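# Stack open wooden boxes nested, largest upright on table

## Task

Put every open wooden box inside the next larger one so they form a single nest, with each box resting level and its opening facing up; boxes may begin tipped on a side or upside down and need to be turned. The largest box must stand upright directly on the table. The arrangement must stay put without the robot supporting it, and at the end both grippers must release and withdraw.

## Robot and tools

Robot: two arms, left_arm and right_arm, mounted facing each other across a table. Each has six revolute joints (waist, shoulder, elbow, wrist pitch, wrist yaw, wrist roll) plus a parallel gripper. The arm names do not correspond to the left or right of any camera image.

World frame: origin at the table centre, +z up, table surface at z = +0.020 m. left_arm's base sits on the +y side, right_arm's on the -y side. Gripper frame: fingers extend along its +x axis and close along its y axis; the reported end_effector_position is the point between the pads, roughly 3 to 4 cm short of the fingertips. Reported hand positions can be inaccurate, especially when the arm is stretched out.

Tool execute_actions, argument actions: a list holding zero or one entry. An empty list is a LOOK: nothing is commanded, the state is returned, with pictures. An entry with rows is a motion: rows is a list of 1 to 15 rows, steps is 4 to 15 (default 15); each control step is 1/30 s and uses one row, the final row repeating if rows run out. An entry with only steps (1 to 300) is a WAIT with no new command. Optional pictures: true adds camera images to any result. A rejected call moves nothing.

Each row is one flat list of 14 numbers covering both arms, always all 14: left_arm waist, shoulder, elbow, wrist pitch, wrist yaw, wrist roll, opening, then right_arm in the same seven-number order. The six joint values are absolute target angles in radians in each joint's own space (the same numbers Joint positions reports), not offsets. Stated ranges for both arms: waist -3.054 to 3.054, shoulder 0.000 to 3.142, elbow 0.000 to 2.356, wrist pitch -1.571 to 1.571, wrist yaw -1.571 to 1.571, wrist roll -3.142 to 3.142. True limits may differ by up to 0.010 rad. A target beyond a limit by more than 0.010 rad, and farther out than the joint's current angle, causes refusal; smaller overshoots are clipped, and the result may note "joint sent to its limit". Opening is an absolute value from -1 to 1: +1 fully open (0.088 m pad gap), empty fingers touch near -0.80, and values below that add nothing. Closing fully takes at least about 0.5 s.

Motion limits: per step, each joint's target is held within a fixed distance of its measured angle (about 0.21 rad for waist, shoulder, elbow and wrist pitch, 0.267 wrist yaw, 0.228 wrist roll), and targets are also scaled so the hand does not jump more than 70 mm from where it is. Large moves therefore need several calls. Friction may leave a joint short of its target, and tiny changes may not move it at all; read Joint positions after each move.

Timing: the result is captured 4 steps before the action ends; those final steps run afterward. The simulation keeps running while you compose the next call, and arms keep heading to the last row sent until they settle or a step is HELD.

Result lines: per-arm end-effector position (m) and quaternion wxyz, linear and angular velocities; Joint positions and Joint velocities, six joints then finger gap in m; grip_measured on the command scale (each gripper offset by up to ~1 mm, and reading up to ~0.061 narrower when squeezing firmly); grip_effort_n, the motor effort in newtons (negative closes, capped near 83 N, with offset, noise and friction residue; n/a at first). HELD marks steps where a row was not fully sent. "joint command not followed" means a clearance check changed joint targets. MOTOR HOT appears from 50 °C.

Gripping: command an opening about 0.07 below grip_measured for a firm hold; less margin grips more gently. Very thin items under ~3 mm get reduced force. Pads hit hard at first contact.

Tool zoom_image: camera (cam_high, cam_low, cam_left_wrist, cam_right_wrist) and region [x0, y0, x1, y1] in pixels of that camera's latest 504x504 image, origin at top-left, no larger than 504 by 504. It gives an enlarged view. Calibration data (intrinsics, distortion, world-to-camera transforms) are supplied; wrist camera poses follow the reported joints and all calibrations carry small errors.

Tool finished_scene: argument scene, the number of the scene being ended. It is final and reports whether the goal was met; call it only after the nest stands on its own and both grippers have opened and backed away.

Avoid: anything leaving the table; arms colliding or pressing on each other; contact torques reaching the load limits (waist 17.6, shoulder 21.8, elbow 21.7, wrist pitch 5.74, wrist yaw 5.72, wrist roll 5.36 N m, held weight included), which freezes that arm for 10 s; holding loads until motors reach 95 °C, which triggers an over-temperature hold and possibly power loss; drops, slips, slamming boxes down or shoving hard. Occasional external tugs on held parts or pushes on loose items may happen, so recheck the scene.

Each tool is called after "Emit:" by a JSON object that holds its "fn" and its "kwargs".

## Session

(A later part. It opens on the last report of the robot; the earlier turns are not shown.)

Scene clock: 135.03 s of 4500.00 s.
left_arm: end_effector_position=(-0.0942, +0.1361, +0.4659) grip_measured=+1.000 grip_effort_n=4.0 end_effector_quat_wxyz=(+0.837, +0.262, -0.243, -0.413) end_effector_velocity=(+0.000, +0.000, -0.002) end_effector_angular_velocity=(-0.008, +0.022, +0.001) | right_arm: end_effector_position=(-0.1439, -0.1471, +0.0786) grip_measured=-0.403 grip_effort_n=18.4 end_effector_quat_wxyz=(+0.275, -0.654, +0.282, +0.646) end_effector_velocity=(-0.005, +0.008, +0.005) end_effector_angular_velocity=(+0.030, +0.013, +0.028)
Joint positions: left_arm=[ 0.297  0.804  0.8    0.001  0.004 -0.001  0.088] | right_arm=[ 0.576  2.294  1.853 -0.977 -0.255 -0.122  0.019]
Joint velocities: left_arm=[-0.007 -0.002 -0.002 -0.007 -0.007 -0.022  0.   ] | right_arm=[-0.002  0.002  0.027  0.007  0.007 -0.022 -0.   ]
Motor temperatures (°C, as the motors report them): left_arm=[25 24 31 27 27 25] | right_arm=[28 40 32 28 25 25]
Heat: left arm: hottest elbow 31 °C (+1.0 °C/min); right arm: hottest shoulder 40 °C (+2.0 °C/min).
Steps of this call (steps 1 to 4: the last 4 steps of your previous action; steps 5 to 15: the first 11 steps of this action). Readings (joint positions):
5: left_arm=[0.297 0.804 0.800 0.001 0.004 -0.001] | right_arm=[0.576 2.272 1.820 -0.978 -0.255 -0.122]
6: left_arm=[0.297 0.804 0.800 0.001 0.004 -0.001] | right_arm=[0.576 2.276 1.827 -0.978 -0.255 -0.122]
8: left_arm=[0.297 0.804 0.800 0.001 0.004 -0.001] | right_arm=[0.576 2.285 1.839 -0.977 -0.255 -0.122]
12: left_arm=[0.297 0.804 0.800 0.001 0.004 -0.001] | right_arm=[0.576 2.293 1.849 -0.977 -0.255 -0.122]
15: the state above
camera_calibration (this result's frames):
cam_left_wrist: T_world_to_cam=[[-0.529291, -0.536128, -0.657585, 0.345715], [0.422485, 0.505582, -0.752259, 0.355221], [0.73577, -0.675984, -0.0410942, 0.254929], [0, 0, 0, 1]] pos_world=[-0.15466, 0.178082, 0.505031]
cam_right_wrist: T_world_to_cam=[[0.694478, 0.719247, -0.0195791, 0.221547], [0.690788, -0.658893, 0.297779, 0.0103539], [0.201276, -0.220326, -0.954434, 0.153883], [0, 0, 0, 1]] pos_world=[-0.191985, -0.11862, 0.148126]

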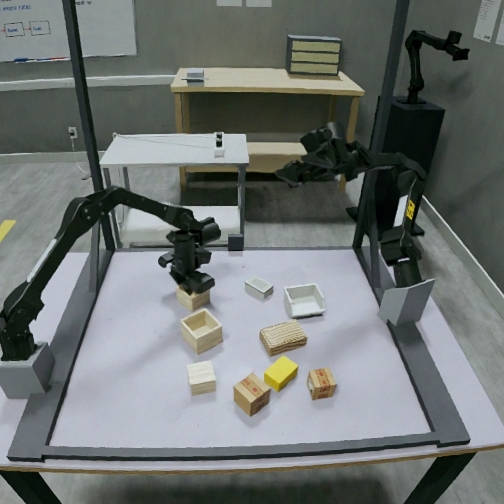

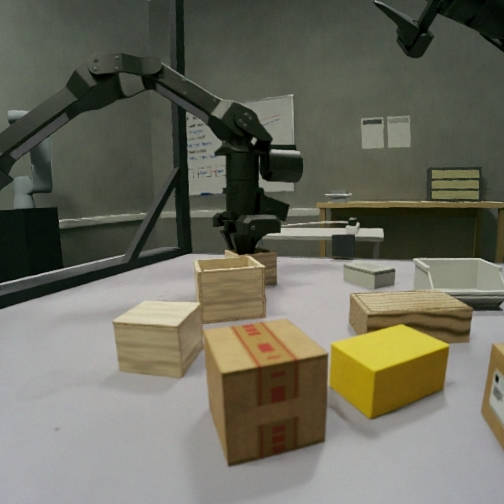

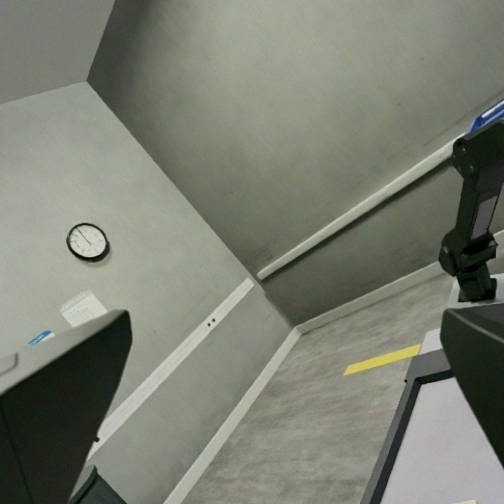

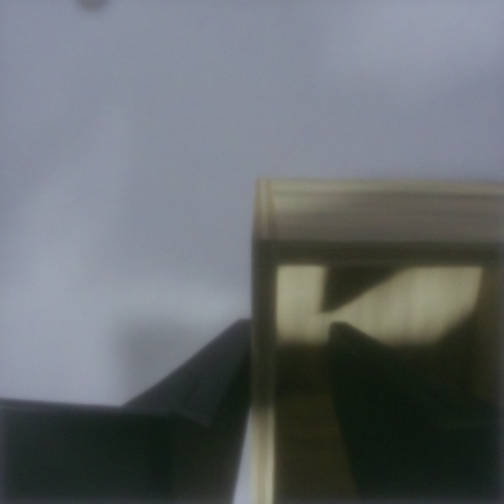

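Close, lift, carry.

Emit:
{"fn": "execute_actions", "kwargs": {"actions": [{"rows":[[0.3,0.8,0.8,0,0,0,1,0.58,2.312,1.865,-0.975,-0.25,-0.12,-1]],"steps":15}]}}

Emit:
{"fn": "execute_actions", "kwargs": {"actions": [{"rows":[[0.3,0.8,0.8,0,0,0,1,0.57,2.28,1.92,-1.03,-0.25,-0.12,-1],[0.3,0.8,0.8,0,0,0,1,0.57,2.27,1.96,-1.08,-0.25,-0.12,-1],[0.3,0.8,0.8,0,0,0,1,0.56,2.26,2.0,-1.13,-0.25,-0.12,-1],[0.3,0.8,0.8,0,0,0,1,0.55,2.25,2.04,-1.18,-0.25,-0.12,-1],[0.3,0.8,0.8,0,0,0,1,0.54,2.24,2.08,-1.23,-0.25,-0.12,-1],[0.3,0.8,0.8,0,0,0,1,0.53,2.235,2.11,-1.27,-0.25,-0.12,-1]],"steps":15}]}}

Emit:
{"fn": "execute_actions", "kwargs": {"actions": [{"rows":[[0.3,0.8,0.8,0,0,0,1,0.212,2.0,1.64,-1.08,-0.283,-0.354,-1]],"steps":15}]}}

Emit:
{"fn": "execute_actions", "kwargs": {"actions": [{"rows":[[0.3,0.8,0.8,0,0,0,1,0.212,2.0,1.64,-1.08,-0.283,-0.354,-1]],"steps":15}], "pictures": true}}

Emit:
{"fn": "zoom_image", "kwargs": {"camera": "cam_low", "region": [150, 150, 310, 330]}}

Scene clock: 135.70 s of 4500.00 s.
left_arm: end_effector_position=(-0.0942, +0.1361, +0.4659) grip_measured=+1.000 grip_effort_n=3.5 end_effector_quat_wxyz=(+0.837, +0.262, -0.243, -0.413) end_effector_velocity=(+0.003, +0.003, +0.001) end_effector_angular_velocity=(-0.007, -0.008, +0.024) | right_arm: end_effector_position=(-0.1452, -0.1458, +0.0793) grip_measured=-0.749 grip_effort_n=-83.5 end_effector_quat_wxyz=(+0.275, -0.653, +0.280, +0.648) end_effector_velocity=(+0.002, -0.003, -0.000) end_effector_angular_velocity=(-0.013, -0.001, +0.017)
Joint positions: left_arm=[ 0.297  0.804  0.8    0.001  0.004 -0.001  0.088] | right_arm=[ 0.577  2.295  1.858 -0.976 -0.253 -0.122  0.002]
Joint velocities: left_arm=[ 0.002 -0.002 -0.002 -0.007 -0.022  0.007  0.   ] | right_arm=[-0.002 -0.002 -0.007 -0.007 -0.007 -0.022 -0.   ]
Motor temperatures (°C, as the motors report them): left_arm=[25 24 31 27 27 25] | right_arm=[28 40 32 28 25 25]
Heat: left arm: hottest elbow 31 °C (+1.0 °C/min); right arm: hottest shoulder 40 °C (+2.0 °C/min).
Steps of this call (steps 1 to 4: the last 4 steps of your previous action; steps 5 to 9: the robot went on to your last target; steps 10 to 20: the first 11 steps of this action). Readings (joint positions):
10: left_arm=[0.297 0.804 0.800 0.001 0.004 -0.001] | right_arm=[0.576 2.295 1.855 -0.977 -0.255 -0.122]
11: left_arm=[0.297 0.804 0.800 0.001 0.004 -0.001] | right_arm=[0.576 2.295 1.855 -0.977 -0.255 -0.122]
13: left_arm=[0.297 0.804 0.800 0.001 0.004 -0.001] | right_arm=[0.576 2.295 1.856 -0.977 -0.254 -0.122]
17: left_arm=[0.297 0.804 0.800 0.001 0.004 -0.001] | right_arm=[0.577 2.295 1.858 -0.976 -0.253 -0.122]
20: the state above

Scene clock: 136.20 s of 4500.00 s.
left_arm: end_effector_position=(-0.0942, +0.1361, +0.4659) grip_measured=+1.000 grip_effort_n=4.0 end_effector_quat_wxyz=(+0.837, +0.262, -0.243, -0.413) end_effector_velocity=(+0.002, +0.001, -0.005) end_effector_angular_velocity=(+0.016, +0.005, +0.015) | right_arm: end_effector_position=(-0.1523, -0.1355, +0.1625) grip_measured=-0.749 grip_effort_n=-83.5 end_effector_quat_wxyz=(+0.296, -0.639, +0.283, +0.652) end_effector_velocity=(-0.008, +0.029, +0.190) end_effector_angular_velocity=(+0.252, +0.140, -0.025)
Joint positions: left_arm=[ 0.297  0.804  0.8    0.001  0.004 -0.001  0.088] | right_arm=[ 0.533  2.24   2.086 -1.236 -0.253 -0.122  0.002]
Joint velocities: left_arm=[-0.007 -0.002 -0.002 -0.022 -0.007  0.007  0.   ] | right_arm=[-0.12  -0.237  0.3   -0.271  0.007 -0.022 -0.   ]
Motor temperatures (°C, as the motors report them): left_arm=[25 24 31 27 27 25] | right_arm=[28 40 32 28 25 25]
Heat: left arm: hottest elbow 31 °C (+1.0 °C/min); right arm: hottest shoulder 40 °C (+2.0 °C/min).
Steps of this call (steps 1 to 4: the last 4 steps of your previous action; steps 5 to 15: the first 11 steps of this action). Readings (joint positions):
5: left_arm=[0.297 0.804 0.800 0.001 0.004 -0.001] | right_arm=[0.577 2.295 1.863 -0.982 -0.253 -0.122]
6: left_arm=[0.297 0.804 0.800 0.001 0.004 -0.001] | right_arm=[0.577 2.295 1.876 -1.001 -0.253 -0.122]
8: left_arm=[0.297 0.804 0.800 0.001 0.004 -0.001] | right_arm=[0.575 2.295 1.919 -1.066 -0.253 -0.122]
12: left_arm=[0.297 0.804 0.800 0.001 0.004 -0.001] | right_arm=[0.551 2.271 2.038 -1.196 -0.253 -0.122]
15: the state above

Scene clock: 136.70 s of 4500.00 s.
left_arm: end_effector_position=(-0.0942, +0.1361, +0.4659) grip_measured=+1.000 grip_effort_n=4.0 end_effector_quat_wxyz=(+0.837, +0.262, -0.243, -0.413) end_effector_velocity=(+0.006, +0.003, -0.004) end_effector_angular_velocity=(-0.009, +0.027, +0.028) | right_arm: end_effector_position=(-0.0209, -0.1113, +0.2053) grip_measured=-0.749 grip_effort_n=-83.5 end_effector_quat_wxyz=(+0.351, -0.608, +0.279, +0.655) end_effector_velocity=(+0.301, -0.103, -0.136) end_effector_angular_velocity=(-0.570, -0.214, -0.516)
Joint positions: left_arm=[ 0.297  0.804  0.8    0.001  0.004 -0.001  0.088] | right_arm=[ 0.223  2.015  1.739 -1.101 -0.272 -0.331  0.002]
Joint velocities: left_arm=[-0.002 -0.002 -0.007 -0.022 -0.022 -0.022  0.   ] | right_arm=[-0.496 -0.076 -0.847 -0.007 -0.007 -0.183 -0.   ]
Motor temperatures (°C, as the motors report them): left_arm=[25 24 31 27 27 25] | right_arm=[28 40 32 28 25 25]
Heat: left arm: hottest elbow 31 °C (+1.0 °C/min); right arm: hottest shoulder 40 °C (+2.0 °C/min).
Steps of this call (steps 1 to 4: the last 4 steps of your previous action; steps 5 to 15: the first 11 steps of this action). Readings (joint positions):
5: left_arm=[0.297 0.804 0.800 0.001 0.004 -0.001] | right_arm=[0.524 2.220 2.089 -1.243 -0.257 -0.143]
6: left_arm=[0.297 0.804 0.800 0.001 0.004 -0.001] | right_arm=[0.510 2.200 2.053 -1.212 -0.264 -0.180]
8: left_arm=[0.297 0.804 0.800 0.001 0.004 -0.001] | right_arm=[0.458 2.153 1.987 -1.174 -0.267 -0.233]
12: left_arm=[0.297 0.804 0.800 0.001 0.004 -0.001] | right_arm=[0.308 2.055 1.853 -1.112 -0.272 -0.303]
15: the state above

Scene clock: 137.20 s of 4500.00 s.
left_arm: end_effector_position=(-0.0942, +0.1361, +0.4659) grip_measured=+1.000 grip_effort_n=3.5 end_effector_quat_wxyz=(+0.837, +0.262, -0.243, -0.413) end_effector_velocity=(-0.001, +0.000, +0.001) end_effector_angular_velocity=(-0.003, -0.011, +0.000) | right_arm: end_effector_position=(-0.0077, -0.1254, +0.1855) grip_measured=-0.749 grip_effort_n=-83.5 end_effector_quat_wxyz=(+0.337, -0.621, +0.298, +0.642) end_effector_velocity=(+0.001, -0.004, -0.001) end_effector_angular_velocity=(-0.020, +0.015, +0.011)
Joint positions: left_arm=[ 0.297  0.804  0.8    0.001  0.004 -0.001  0.088] | right_arm=[ 0.214  2.012  1.653 -1.083 -0.279 -0.352  0.002]
Joint velocities: left_arm=[-0.002 -0.002 -0.002  0.007 -0.007  0.007  0.   ] | right_arm=[-0.007 -0.002 -0.012 -0.007 -0.022 -0.022 -0.   ]
Motor temperatures (°C, as the motors report them): left_arm=[25 24 31 27 27 25] | right_arm=[28 40 32 28 25 25]
Heat: left arm: hottest elbow 31 °C (+1.0 °C/min); right arm: hottest shoulder 40 °C (+2.0 °C/min).
Steps of this call (steps 1 to 4: the last 4 steps of your previous action; steps 5 to 15: the first 11 steps of this action). Readings (joint positions):
5: left_arm=[0.297 0.804 0.800 0.001 0.004 -0.001] | right_arm=[0.210 2.014 1.661 -1.090 -0.277 -0.347]
6: left_arm=[0.297 0.804 0.800 0.001 0.004 -0.001] | right_arm=[0.212 2.014 1.660 -1.086 -0.278 -0.348]
8: left_arm=[0.297 0.804 0.800 0.001 0.004 -0.001] | right_arm=[0.214 2.013 1.658 -1.083 -0.279 -0.350]
12: left_arm=[0.297 0.804 0.800 0.001 0.004 -0.001] | right_arm=[0.214 2.012 1.655 -1.083 -0.279 -0.351]
15: the state above
camera_calibration (this result's frames):
cam_left_wrist: T_world_to_cam=[[-0.529291, -0.536128, -0.657585, 0.345715], [0.422485, 0.505582, -0.752259, 0.355221], [0.73577, -0.675984, -0.0410942, 0.254929], [0, 0, 0, 1]] pos_world=[-0.15466, 0.178082, 0.505031]
cam_right_wrist: T_world_to_cam=[[0.777182, 0.628838, 0.0234746, 0.0948007], [0.606863, -0.758847, 0.236365, -0.103097], [0.166449, -0.169452, -0.971381, 0.242512], [0, 0, 0, 1]] pos_world=[-0.0514775, -0.0967548, 0.257714]

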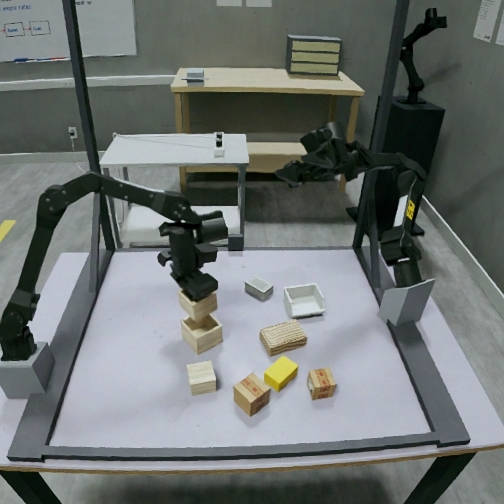

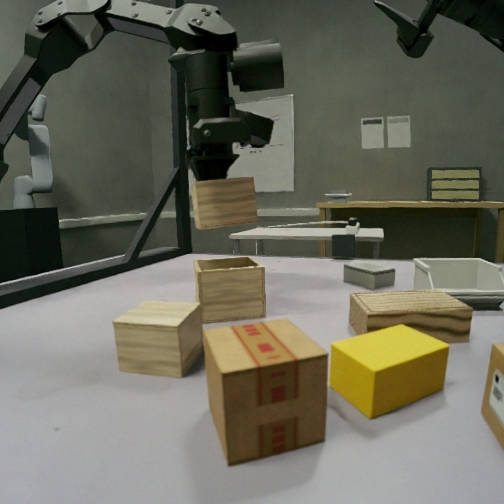

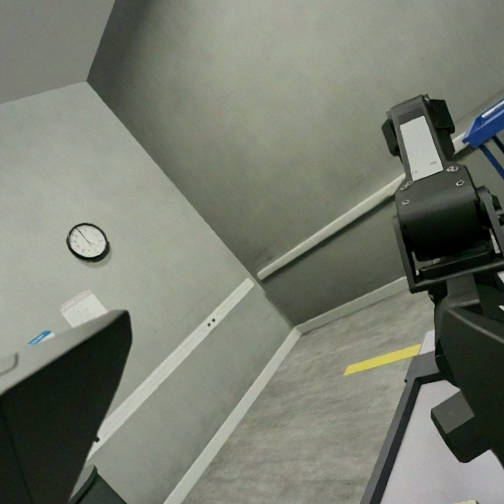

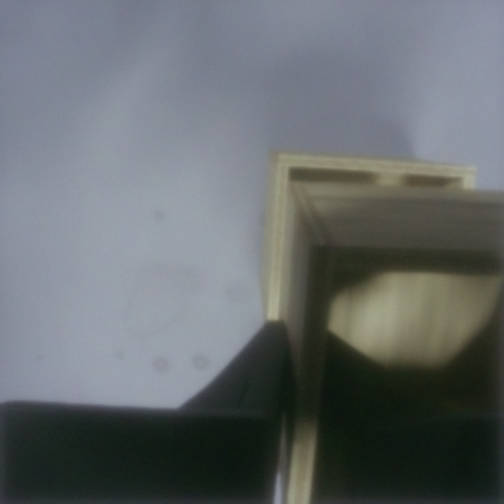

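Region (150, 150, 310, 330) of cam_low's 504x504 image, scaled by 2.800, with more detail than that image has.

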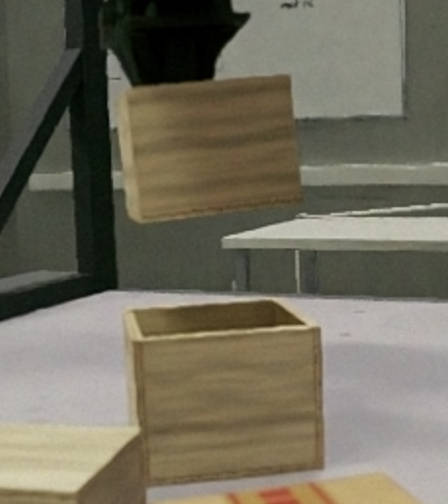

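Emit:
{"fn": "execute_actions", "kwargs": {"actions": [{"rows":[[0.3,0.8,0.8,0,0,0,1,0.216,2.01,1.61,-1.05,-0.283,-0.354,-1],[0.3,0.8,0.8,0,0,0,1,0.218,2.02,1.58,-1.02,-0.283,-0.354,-1],[0.3,0.8,0.8,0,0,0,1,0.22,2.03,1.555,-0.99,-0.283,-0.354,-1],[0.3,0.8,0.8,0,0,0,1,0.22,2.03,1.545,-0.976,-0.283,-0.354,-1]],"steps":15}], "pictures": true}}

Emit:
{"fn": "zoom_image", "kwargs": {"camera": "cam_low", "region": [150, 170, 310, 330]}}

Scene clock: 139.20 s of 4500.00 s.
left_arm: end_effector_position=(-0.0942, +0.1361, +0.4659) grip_measured=+1.000 grip_effort_n=3.5 end_effector_quat_wxyz=(+0.837, +0.262, -0.243, -0.413) end_effector_velocity=(-0.002, +0.001, -0.002) end_effector_angular_velocity=(+0.004, +0.010, -0.007) | right_arm: end_effector_position=(-0.0001, -0.1286, +0.1604) grip_measured=-0.749 grip_effort_n=-83.5 end_effector_quat_wxyz=(+0.335, -0.622, +0.299, +0.641) end_effector_velocity=(-0.002, +0.004, -0.004) end_effector_angular_velocity=(+0.026, +0.015, +0.019)
Joint positions: left_arm=[ 0.297  0.804  0.8    0.001  0.004 -0.001  0.088] | right_arm=[ 0.217  2.02   1.56  -0.986 -0.279 -0.352  0.002]
Joint velocities: left_arm=[-0.002 -0.007 -0.002 -0.007  0.007 -0.007  0.   ] | right_arm=[ 0.002 -0.002 -0.022  0.051 -0.007 -0.007  0.   ]
Motor temperatures (°C, as the motors report them): left_arm=[25 24 31 27 27 25] | right_arm=[28 40 32 28 25 25]
Heat: left arm: hottest elbow 31 °C (+1.0 °C/min); right arm: hottest shoulder 40 °C (+2.0 °C/min).
Steps of this call (steps 1 to 4: the last 4 steps of your previous action; steps 5 to 15: the robot went on to your last target; steps 16 to 49: nothing new was sent; steps 50 to 60: the first 11 steps of this action). Readings (joint positions):
50: left_arm=[0.297 0.804 0.800 0.001 0.004 -0.001] | right_arm=[0.214 2.012 1.649 -1.078 -0.279 -0.352]
51: left_arm=[0.297 0.804 0.800 0.001 0.004 -0.001] | right_arm=[0.214 2.012 1.641 -1.066 -0.279 -0.352]
53: left_arm=[0.297 0.804 0.800 0.001 0.004 -0.001] | right_arm=[0.214 2.012 1.613 -1.031 -0.279 -0.352]
57: left_arm=[0.297 0.804 0.800 0.001 0.004 -0.001] | right_arm=[0.216 2.019 1.567 -0.997 -0.279 -0.352]
60: the state above
camera_calibration (this result's frames):
cam_left_wrist: T_world_to_cam=[[-0.529291, -0.536128, -0.657585, 0.345715], [0.422485, 0.505582, -0.752259, 0.355221], [0.73577, -0.675984, -0.0410942, 0.254929], [0, 0, 0, 1]] pos_world=[-0.15466, 0.178082, 0.505031]
cam_right_wrist: T_world_to_cam=[[0.776076, 0.630275, 0.0214226, 0.0920252], [0.607893, -0.756693, 0.240585, -0.104598], [0.167845, -0.17369, -0.970392, 0.21565], [0, 0, 0, 1]] pos_world=[-0.0440298, -0.0996938, 0.232458]

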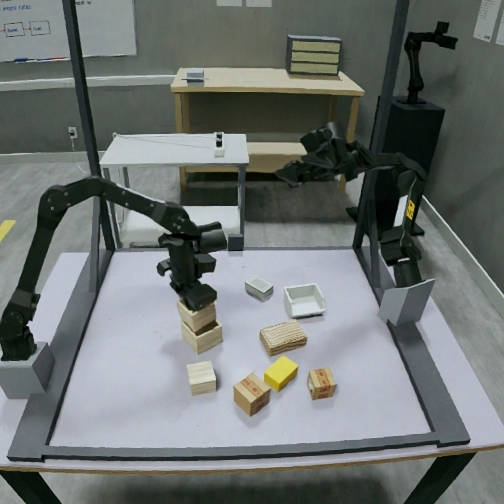

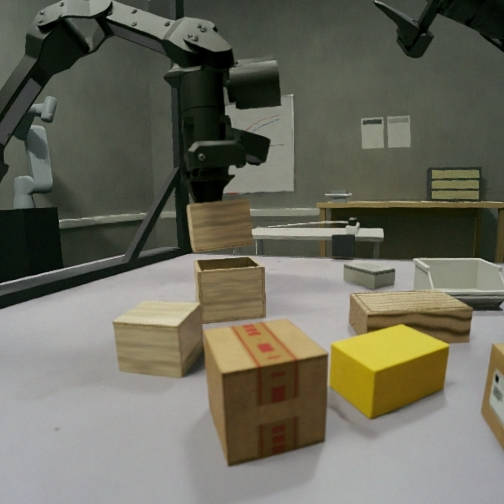

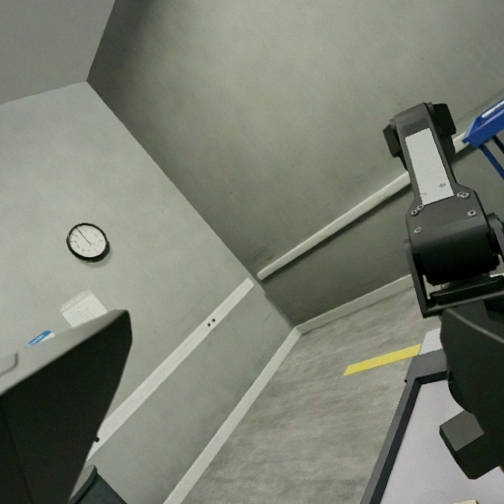

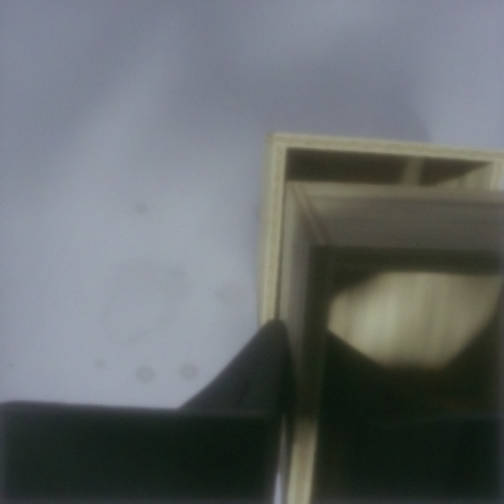

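Region (150, 170, 310, 330) of cam_low's 504x504 image, scaled by 3.150, with more detail than that image has.

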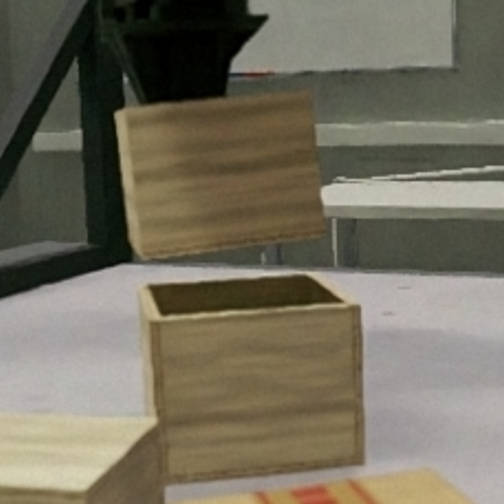

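Emit:
{"fn": "execute_actions", "kwargs": {"actions": [{"rows":[[0.3,0.8,0.8,0,0,0,1,0.22,2.052,1.585,-0.976,-0.283,-0.354,-1]],"steps":15}], "pictures": true}}

Emit:
{"fn": "zoom_image", "kwargs": {"camera": "cam_low", "region": [150, 170, 310, 330]}}

Scene clock: 139.73 s of 4500.00 s.
left_arm: end_effector_position=(-0.0942, +0.1361, +0.4659) grip_measured=+1.000 grip_effort_n=4.0 end_effector_quat_wxyz=(+0.837, +0.262, -0.243, -0.413) end_effector_velocity=(-0.000, +0.002, -0.001) end_effector_angular_velocity=(-0.014, +0.018, +0.001) | right_arm: end_effector_position=(-0.0001, -0.1245, +0.1566) grip_measured=-0.749 grip_effort_n=-83.5 end_effector_quat_wxyz=(+0.335, -0.622, +0.299, +0.642) end_effector_velocity=(-0.005, +0.008, +0.008) end_effector_angular_velocity=(+0.032, +0.016, +0.016)
Joint positions: left_arm=[ 0.297  0.804  0.8    0.001  0.004 -0.001  0.088] | right_arm=[ 0.217  2.038  1.571 -0.978 -0.279 -0.352  0.002]
Joint velocities: left_arm=[-0.002 -0.007 -0.002 -0.007 -0.007 -0.022  0.   ] | right_arm=[-0.002 -0.002  0.027  0.007 -0.007 -0.007 -0.   ]
Motor temperatures (°C, as the motors report them): left_arm=[25 24 31 27 27 25] | right_arm=[28 40 32 28 25 25]
Heat: left arm: hottest elbow 31 °C (+1.0 °C/min); right arm: hottest shoulder 40 °C (+2.0 °C/min).
Steps of this call (steps 1 to 4: the last 4 steps of your previous action; step 5: the robot went on to your last target; steps 6 to 16: the first 11 steps of this action). Readings (joint positions):
6: left_arm=[0.297 0.804 0.800 0.001 0.004 -0.001] | right_arm=[0.217 2.022 1.558 -0.980 -0.279 -0.352]
7: left_arm=[0.297 0.804 0.800 0.001 0.004 -0.001] | right_arm=[0.217 2.024 1.560 -0.979 -0.279 -0.352]
9: left_arm=[0.297 0.804 0.800 0.001 0.004 -0.001] | right_arm=[0.217 2.030 1.564 -0.978 -0.279 -0.352]
13: left_arm=[0.297 0.804 0.800 0.001 0.004 -0.001] | right_arm=[0.217 2.038 1.569 -0.978 -0.279 -0.352]
16: the state above
camera_calibration (this result's frames):
cam_left_wrist: T_world_to_cam=[[-0.529291, -0.536128, -0.657585, 0.345715], [0.422485, 0.505582, -0.752259, 0.355221], [0.73577, -0.675984, -0.0410942, 0.254929], [0, 0, 0, 1]] pos_world=[-0.15466, 0.178082, 0.505031]
cam_right_wrist: T_world_to_cam=[[0.775874, 0.63051, 0.0218588, 0.0894364], [0.608215, -0.756745, 0.239607, -0.100443], [0.167616, -0.17261, -0.970624, 0.212836], [0, 0, 0, 1]] pos_world=[-0.0439749, -0.095663, 0.228696]

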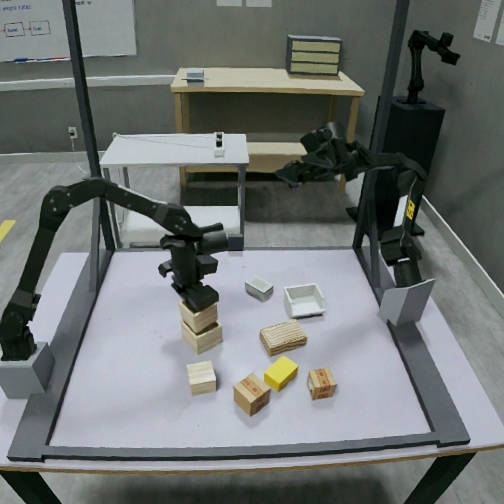

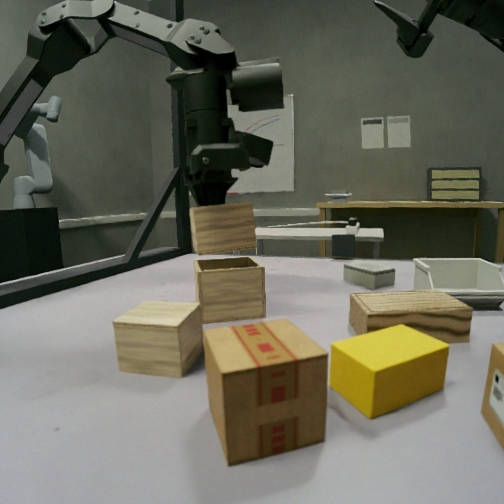

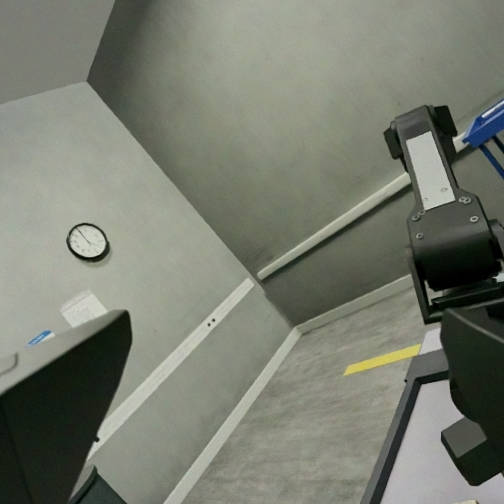

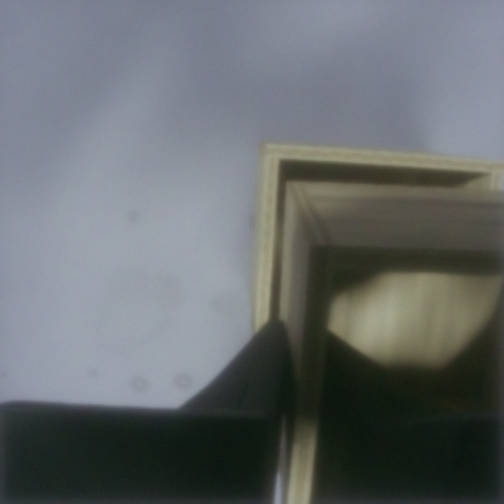

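Region (150, 170, 310, 330) of cam_low's 504x504 image, scaled by 3.150, with more detail than that image has.

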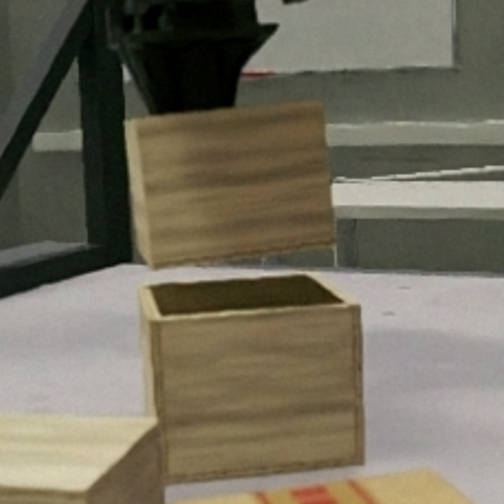

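Emit:
{"fn": "execute_actions", "kwargs": {"actions": [{"rows":[[0.3,0.8,0.8,0,0,0,1,0.224,2.055,1.55,-0.95,-0.283,-0.385,-1],[0.3,0.8,0.8,0,0,0,1,0.226,2.06,1.525,-0.92,-0.283,-0.385,-1],[0.3,0.8,0.8,0,0,0,1,0.228,2.062,1.505,-0.905,-0.283,-0.385,-1]],"steps":15}], "pictures": true}}

Emit:
{"fn": "zoom_image", "kwargs": {"camera": "cam_low", "region": [150, 170, 310, 330]}}

Scene clock: 140.27 s of 4500.00 s.
left_arm: end_effector_position=(-0.0942, +0.1361, +0.4659) grip_measured=+1.000 grip_effort_n=4.0 end_effector_quat_wxyz=(+0.837, +0.262, -0.243, -0.413) end_effector_velocity=(+0.002, +0.001, -0.005) end_effector_angular_velocity=(+0.022, +0.008, +0.008) | right_arm: end_effector_position=(+0.0014, -0.1245, +0.1408) grip_measured=-0.749 grip_effort_n=-83.5 end_effector_quat_wxyz=(+0.324, -0.626, +0.284, +0.650) end_effector_velocity=(-0.008, +0.002, +0.001) end_effector_angular_velocity=(+0.006, +0.053, +0.029)
Joint positions: left_arm=[ 0.297  0.804  0.8    0.001  0.004 -0.001  0.088] | right_arm=[ 0.224  2.049  1.523 -0.908 -0.28  -0.381  0.002]
Joint velocities: left_arm=[-0.002 -0.002 -0.002 -0.022  0.007  0.007  0.   ] | right_arm=[-0.002 -0.002 -0.002  0.022 -0.051 -0.022 -0.   ]
Motor temperatures (°C, as the motors report them): left_arm=[25 24 31 27 27 25] | right_arm=[28 40 32 28 25 25]
Heat: left arm: hottest elbow 31 °C (+1.0 °C/min); right arm: hottest shoulder 40 °C (+2.0 °C/min).
Steps of this call (steps 1 to 4: the last 4 steps of your previous action; step 5: the robot went on to your last target; steps 6 to 16: the first 11 steps of this action). Readings (joint positions):
6: left_arm=[0.297 0.804 0.800 0.001 0.004 -0.001] | right_arm=[0.217 2.039 1.573 -0.976 -0.279 -0.356]
7: left_arm=[0.297 0.804 0.800 0.001 0.004 -0.001] | right_arm=[0.217 2.039 1.571 -0.966 -0.279 -0.363]
9: left_arm=[0.297 0.804 0.800 0.001 0.004 -0.001] | right_arm=[0.220 2.039 1.555 -0.935 -0.279 -0.372]
13: left_arm=[0.297 0.804 0.800 0.001 0.004 -0.001] | right_arm=[0.225 2.049 1.526 -0.919 -0.279 -0.379]
16: the state above
camera_calibration (this result's frames):
cam_left_wrist: T_world_to_cam=[[-0.529291, -0.536128, -0.657585, 0.345715], [0.422485, 0.505582, -0.752259, 0.355221], [0.73577, -0.675984, -0.0410942, 0.254929], [0, 0, 0, 1]] pos_world=[-0.15466, 0.178082, 0.505031]
cam_right_wrist: T_world_to_cam=[[0.750582, 0.66028, 0.0256365, 0.0918347], [0.637729, -0.734014, 0.233507, -0.0939193], [0.172997, -0.158917, -0.972017, 0.199128], [0, 0, 0, 1]] pos_world=[-0.043483, -0.0979299, 0.213132]

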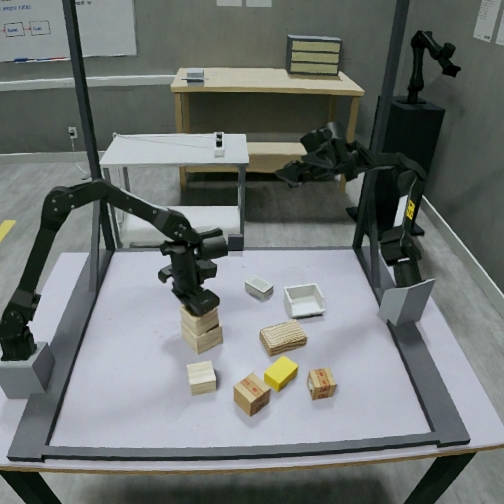

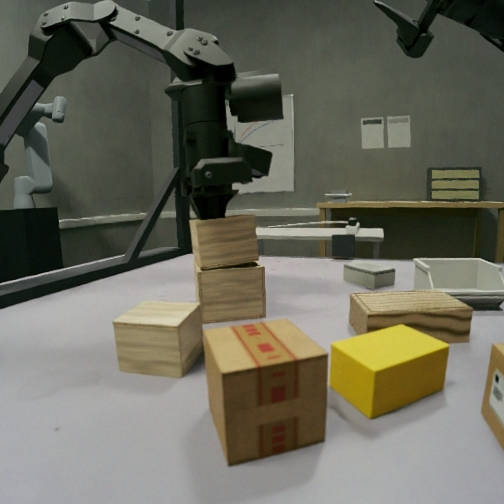

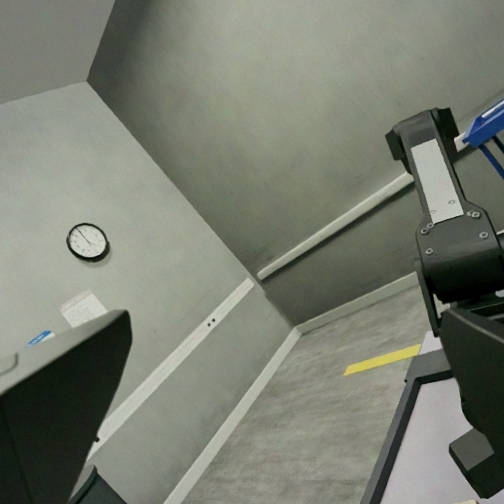

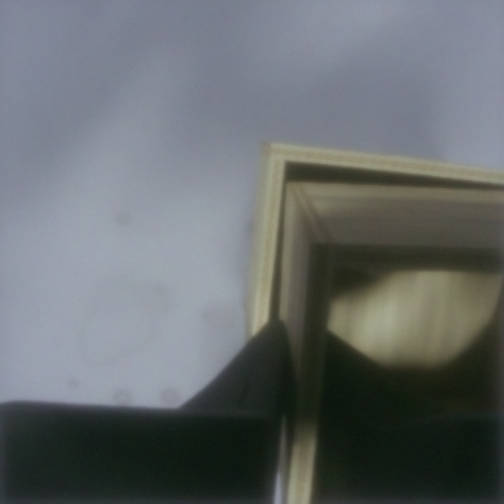

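Region (150, 170, 310, 330) of cam_low's 504x504 image, scaled by 3.150, with more detail than that image has.

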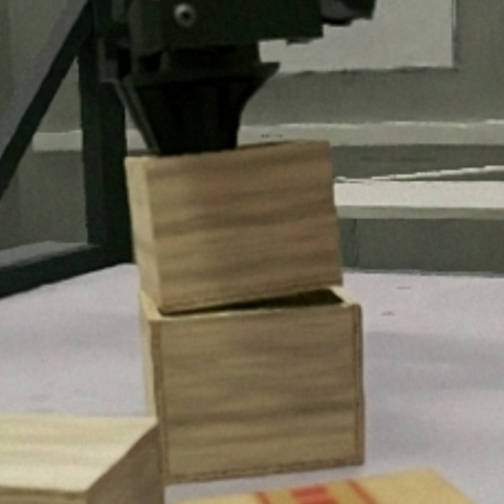

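Emit:
{"fn": "execute_actions", "kwargs": {"actions": [{"rows":[[0.3,0.8,0.8,0,0,0,1,0.228,2.062,1.535,-0.915,-0.283,-0.305,-1]],"steps":15}], "pictures": true}}

Emit:
{"fn": "zoom_image", "kwargs": {"camera": "cam_low", "region": [150, 170, 310, 330]}}

Scene clock: 140.83 s of 4500.00 s.
left_arm: end_effector_position=(-0.0942, +0.1361, +0.4659) grip_measured=+1.000 grip_effort_n=4.0 end_effector_quat_wxyz=(+0.837, +0.262, -0.243, -0.413) end_effector_velocity=(+0.002, +0.002, -0.002) end_effector_angular_velocity=(-0.005, +0.026, +0.010) | right_arm: end_effector_position=(+0.0012, -0.1246, +0.1414) grip_measured=-0.749 grip_effort_n=-83.5 end_effector_quat_wxyz=(+0.346, -0.615, +0.307, +0.639) end_effector_velocity=(+0.001, +0.002, +0.001) end_effector_angular_velocity=(+0.007, +0.010, -0.026)
Joint positions: left_arm=[ 0.297  0.804  0.8    0.001  0.004 -0.001  0.088] | right_arm=[ 0.224  2.049  1.526 -0.912 -0.28  -0.311  0.002]
Joint velocities: left_arm=[-0.002 -0.002  0.002 -0.022 -0.007 -0.022  0.   ] | right_arm=[-0.007 -0.002 -0.002  0.007 -0.007  0.022  0.   ]
Motor temperatures (°C, as the motors report them): left_arm=[25 24 31 27 27 25] | right_arm=[28 40 32 28 25 25]
Heat: left arm: hottest elbow 31 °C (+1.0 °C/min); right arm: hottest shoulder 40 °C (+2.0 °C/min).
Steps of this call (steps 1 to 4: the last 4 steps of your previous action; steps 5 to 6: the robot went on to your last target; steps 7 to 17: the first 11 steps of this action). Readings (joint positions):
7: left_arm=[0.297 0.804 0.800 0.001 0.004 -0.001] | right_arm=[0.225 2.049 1.523 -0.908 -0.280 -0.373]
8: left_arm=[0.297 0.804 0.800 0.001 0.004 -0.001] | right_arm=[0.224 2.049 1.523 -0.908 -0.280 -0.357]
10: left_arm=[0.297 0.804 0.800 0.001 0.004 -0.001] | right_arm=[0.224 2.049 1.524 -0.909 -0.280 -0.335]
14: left_arm=[0.297 0.804 0.800 0.001 0.004 -0.001] | right_arm=[0.224 2.049 1.525 -0.911 -0.280 -0.316]
17: the state above
camera_calibration (this result's frames):
cam_left_wrist: T_world_to_cam=[[-0.529291, -0.536128, -0.657585, 0.345715], [0.422485, 0.505582, -0.752259, 0.355221], [0.73577, -0.675984, -0.0410942, 0.254929], [0, 0, 0, 1]] pos_world=[-0.15466, 0.178082, 0.505031]
cam_right_wrist: T_world_to_cam=[[0.795246, 0.60592, 0.021088, 0.0858526], [0.585644, -0.776704, 0.231847, -0.0989906], [0.15686, -0.172025, -0.972524, 0.198184], [0, 0, 0, 1]] pos_world=[-0.0413879, -0.0948134, 0.213879]

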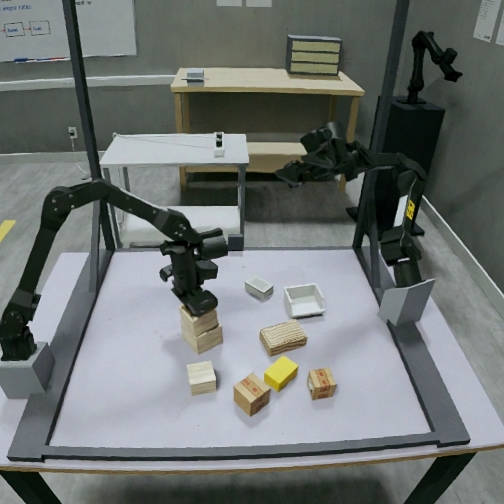

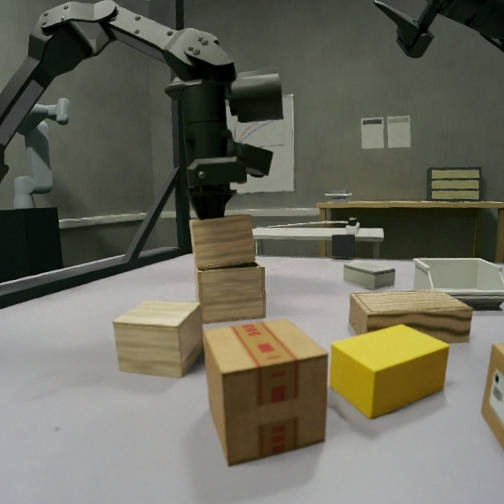

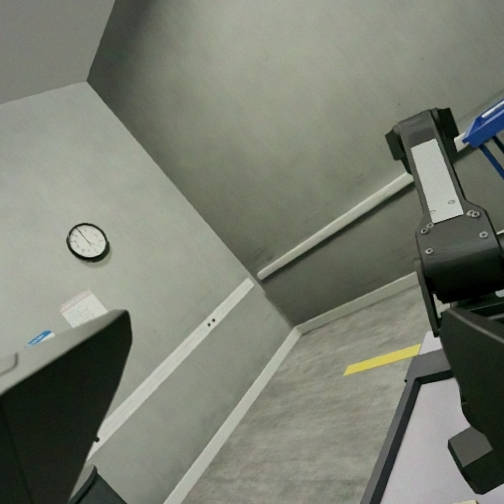

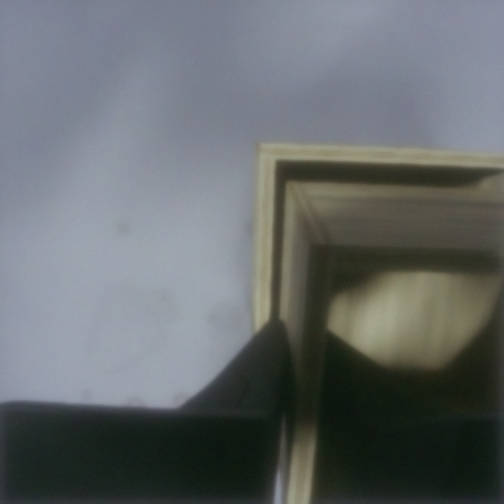

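Region (150, 170, 310, 330) of cam_low's 504x504 image, scaled by 3.150, with more detail than that image has.

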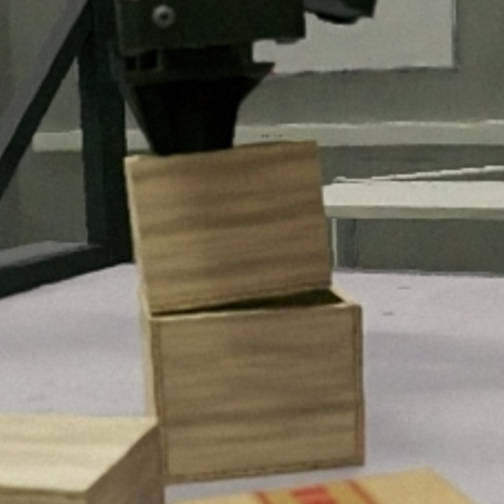

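Emit:
{"fn": "execute_actions", "kwargs": {"actions": [{"rows":[[0.3,0.8,0.8,0,0,0,1,0.228,2.078,1.555,-0.912,-0.283,-0.31,-1]],"steps":12}]}}

Emit:
{"fn": "execute_actions", "kwargs": {"actions": [{"rows":[[0.3,0.8,0.8,0,0,0,1,0.23,2.08,1.52,-0.895,-0.283,-0.31,-1],[0.3,0.8,0.8,0,0,0,1,0.232,2.083,1.5,-0.875,-0.283,-0.31,-1],[0.3,0.8,0.8,0,0,0,1,0.234,2.086,1.48,-0.857,-0.283,-0.31,-1]],"steps":15}], "pictures": true}}

Emit:
{"fn": "zoom_image", "kwargs": {"camera": "cam_low", "region": [150, 170, 310, 330]}}

Scene clock: 141.33 s of 4500.00 s.
left_arm: end_effector_position=(-0.0942, +0.1361, +0.4659) grip_measured=+1.000 grip_effort_n=4.0 end_effector_quat_wxyz=(+0.837, +0.262, -0.243, -0.413) end_effector_velocity=(+0.002, +0.001, -0.005) end_effector_angular_velocity=(+0.014, +0.020, +0.005) | right_arm: end_effector_position=(+0.0002, -0.1210, +0.1408) grip_measured=-0.749 grip_effort_n=-83.5 end_effector_quat_wxyz=(+0.347, -0.614, +0.307, +0.639) end_effector_velocity=(+0.003, -0.002, -0.009) end_effector_angular_velocity=(-0.031, -0.002, -0.004)
Joint positions: left_arm=[ 0.297  0.804  0.8    0.001  0.004 -0.001  0.088] | right_arm=[ 0.225  2.062  1.543 -0.914 -0.28  -0.308  0.002]
Joint velocities: left_arm=[-0.002 -0.002 -0.002 -0.022  0.007 -0.007  0.   ] | right_arm=[-0.002  0.027  0.002 -0.007 -0.007 -0.007 -0.   ]
Motor temperatures (°C, as the motors report them): left_arm=[25 24 31 27 27 25] | right_arm=[28 40 32 28 25 25]
Heat: left arm: hottest elbow 31 °C (+1.0 °C/min); right arm: hottest shoulder 40 °C (+2.0 °C/min).
Steps of this call (steps 1 to 4: the last 4 steps of your previous action; steps 5 to 7: the robot went on to your last target; steps 8 to 15: the first 8 steps of this action). Readings (joint positions):
8: left_arm=[0.297 0.804 0.800 0.001 0.004 -0.001] | right_arm=[0.224 2.051 1.528 -0.914 -0.280 -0.308]
9: left_arm=[0.297 0.804 0.800 0.001 0.004 -0.001] | right_arm=[0.224 2.053 1.531 -0.914 -0.280 -0.308]
11: left_arm=[0.297 0.804 0.800 0.001 0.004 -0.001] | right_arm=[0.224 2.057 1.539 -0.914 -0.280 -0.308]
15: the state above

Scene clock: 141.83 s of 4500.00 s.
left_arm: end_effector_position=(-0.0942, +0.1361, +0.4659) grip_measured=+1.000 grip_effort_n=3.5 end_effector_quat_wxyz=(+0.837, +0.262, -0.243, -0.413) end_effector_velocity=(+0.003, +0.002, -0.004) end_effector_angular_velocity=(+0.005, +0.016, +0.016) | right_arm: end_effector_position=(+0.0015, -0.1199, +0.1335) grip_measured=-0.749 grip_effort_n=-83.5 end_effector_quat_wxyz=(+0.349, -0.611, +0.301, +0.644) end_effector_velocity=(+0.002, +0.000, -0.000) end_effector_angular_velocity=(+0.023, -0.000, -0.004)
Joint positions: left_arm=[ 0.297  0.804  0.8    0.001  0.004 -0.001  0.088] | right_arm=[ 0.226  2.063  1.512 -0.866 -0.28  -0.308  0.002]
Joint velocities: left_arm=[-0.002 -0.002 -0.002 -0.022 -0.007 -0.007  0.   ] | right_arm=[-0.002 -0.017 -0.032  0.037  0.007  0.007 -0.   ]
Motor temperatures (°C, as the motors report them): left_arm=[25 24 31 27 27 25] | right_arm=[28 40 32 28 25 25]
Heat: left arm: hottest elbow 31 °C (+1.0 °C/min); right arm: hottest shoulder 40 °C (+2.0 °C/min).
Steps of this call (steps 1 to 4: the last 4 steps of your previous action; steps 5 to 15: the first 11 steps of this action). Readings (joint positions):
5: left_arm=[0.297 0.804 0.800 0.001 0.004 -0.001] | right_arm=[0.225 2.064 1.543 -0.913 -0.280 -0.308]
6: left_arm=[0.297 0.804 0.800 0.001 0.004 -0.001] | right_arm=[0.225 2.065 1.541 -0.906 -0.280 -0.308]
8: left_arm=[0.297 0.804 0.800 0.001 0.004 -0.001] | right_arm=[0.226 2.065 1.528 -0.886 -0.280 -0.308]
12: left_arm=[0.297 0.804 0.800 0.001 0.004 -0.001] | right_arm=[0.226 2.064 1.515 -0.870 -0.280 -0.308]
15: the state above
camera_calibration (this result's frames):
cam_left_wrist: T_world_to_cam=[[-0.529291, -0.536128, -0.657585, 0.345715], [0.422485, 0.505582, -0.752259, 0.355221], [0.73577, -0.675984, -0.0410942, 0.254929], [0, 0, 0, 1]] pos_world=[-0.15466, 0.178082, 0.505031]
cam_right_wrist: T_world_to_cam=[[0.7926, 0.60914, 0.0270955, 0.0825666], [0.590338, -0.77774, 0.21592, -0.091711], [0.152598, -0.155142, -0.976035, 0.193751], [0, 0, 0, 1]] pos_world=[-0.040868, -0.0915628, 0.206673]

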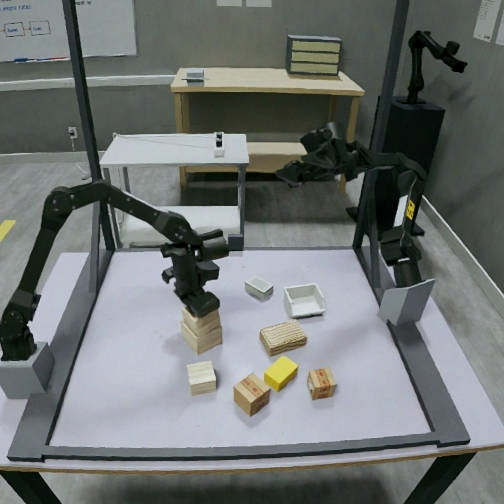

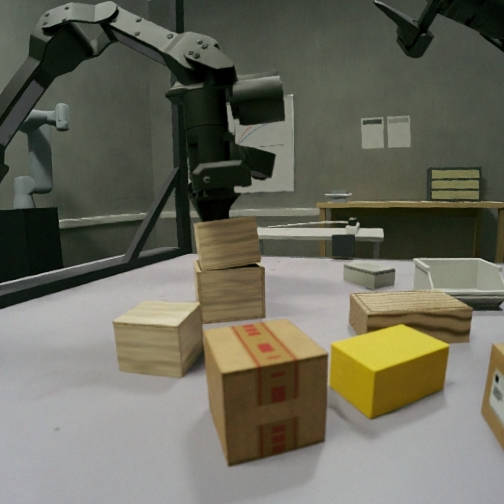

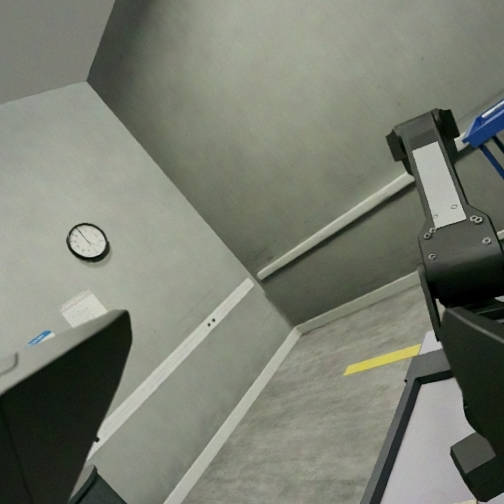

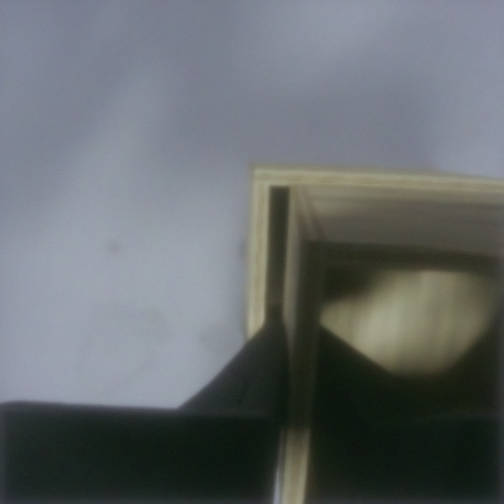

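Region (150, 170, 310, 330) of cam_low's 504x504 image, scaled by 3.150, with more detail than that image has.

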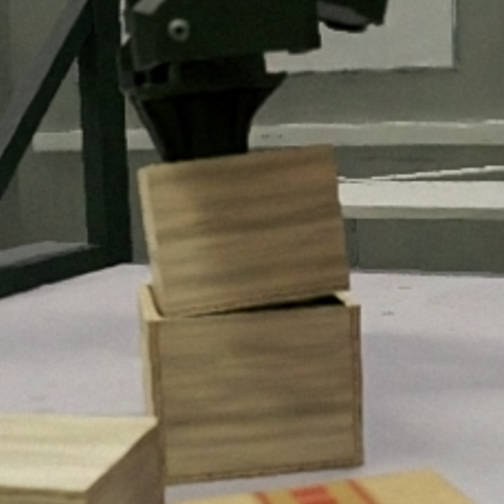

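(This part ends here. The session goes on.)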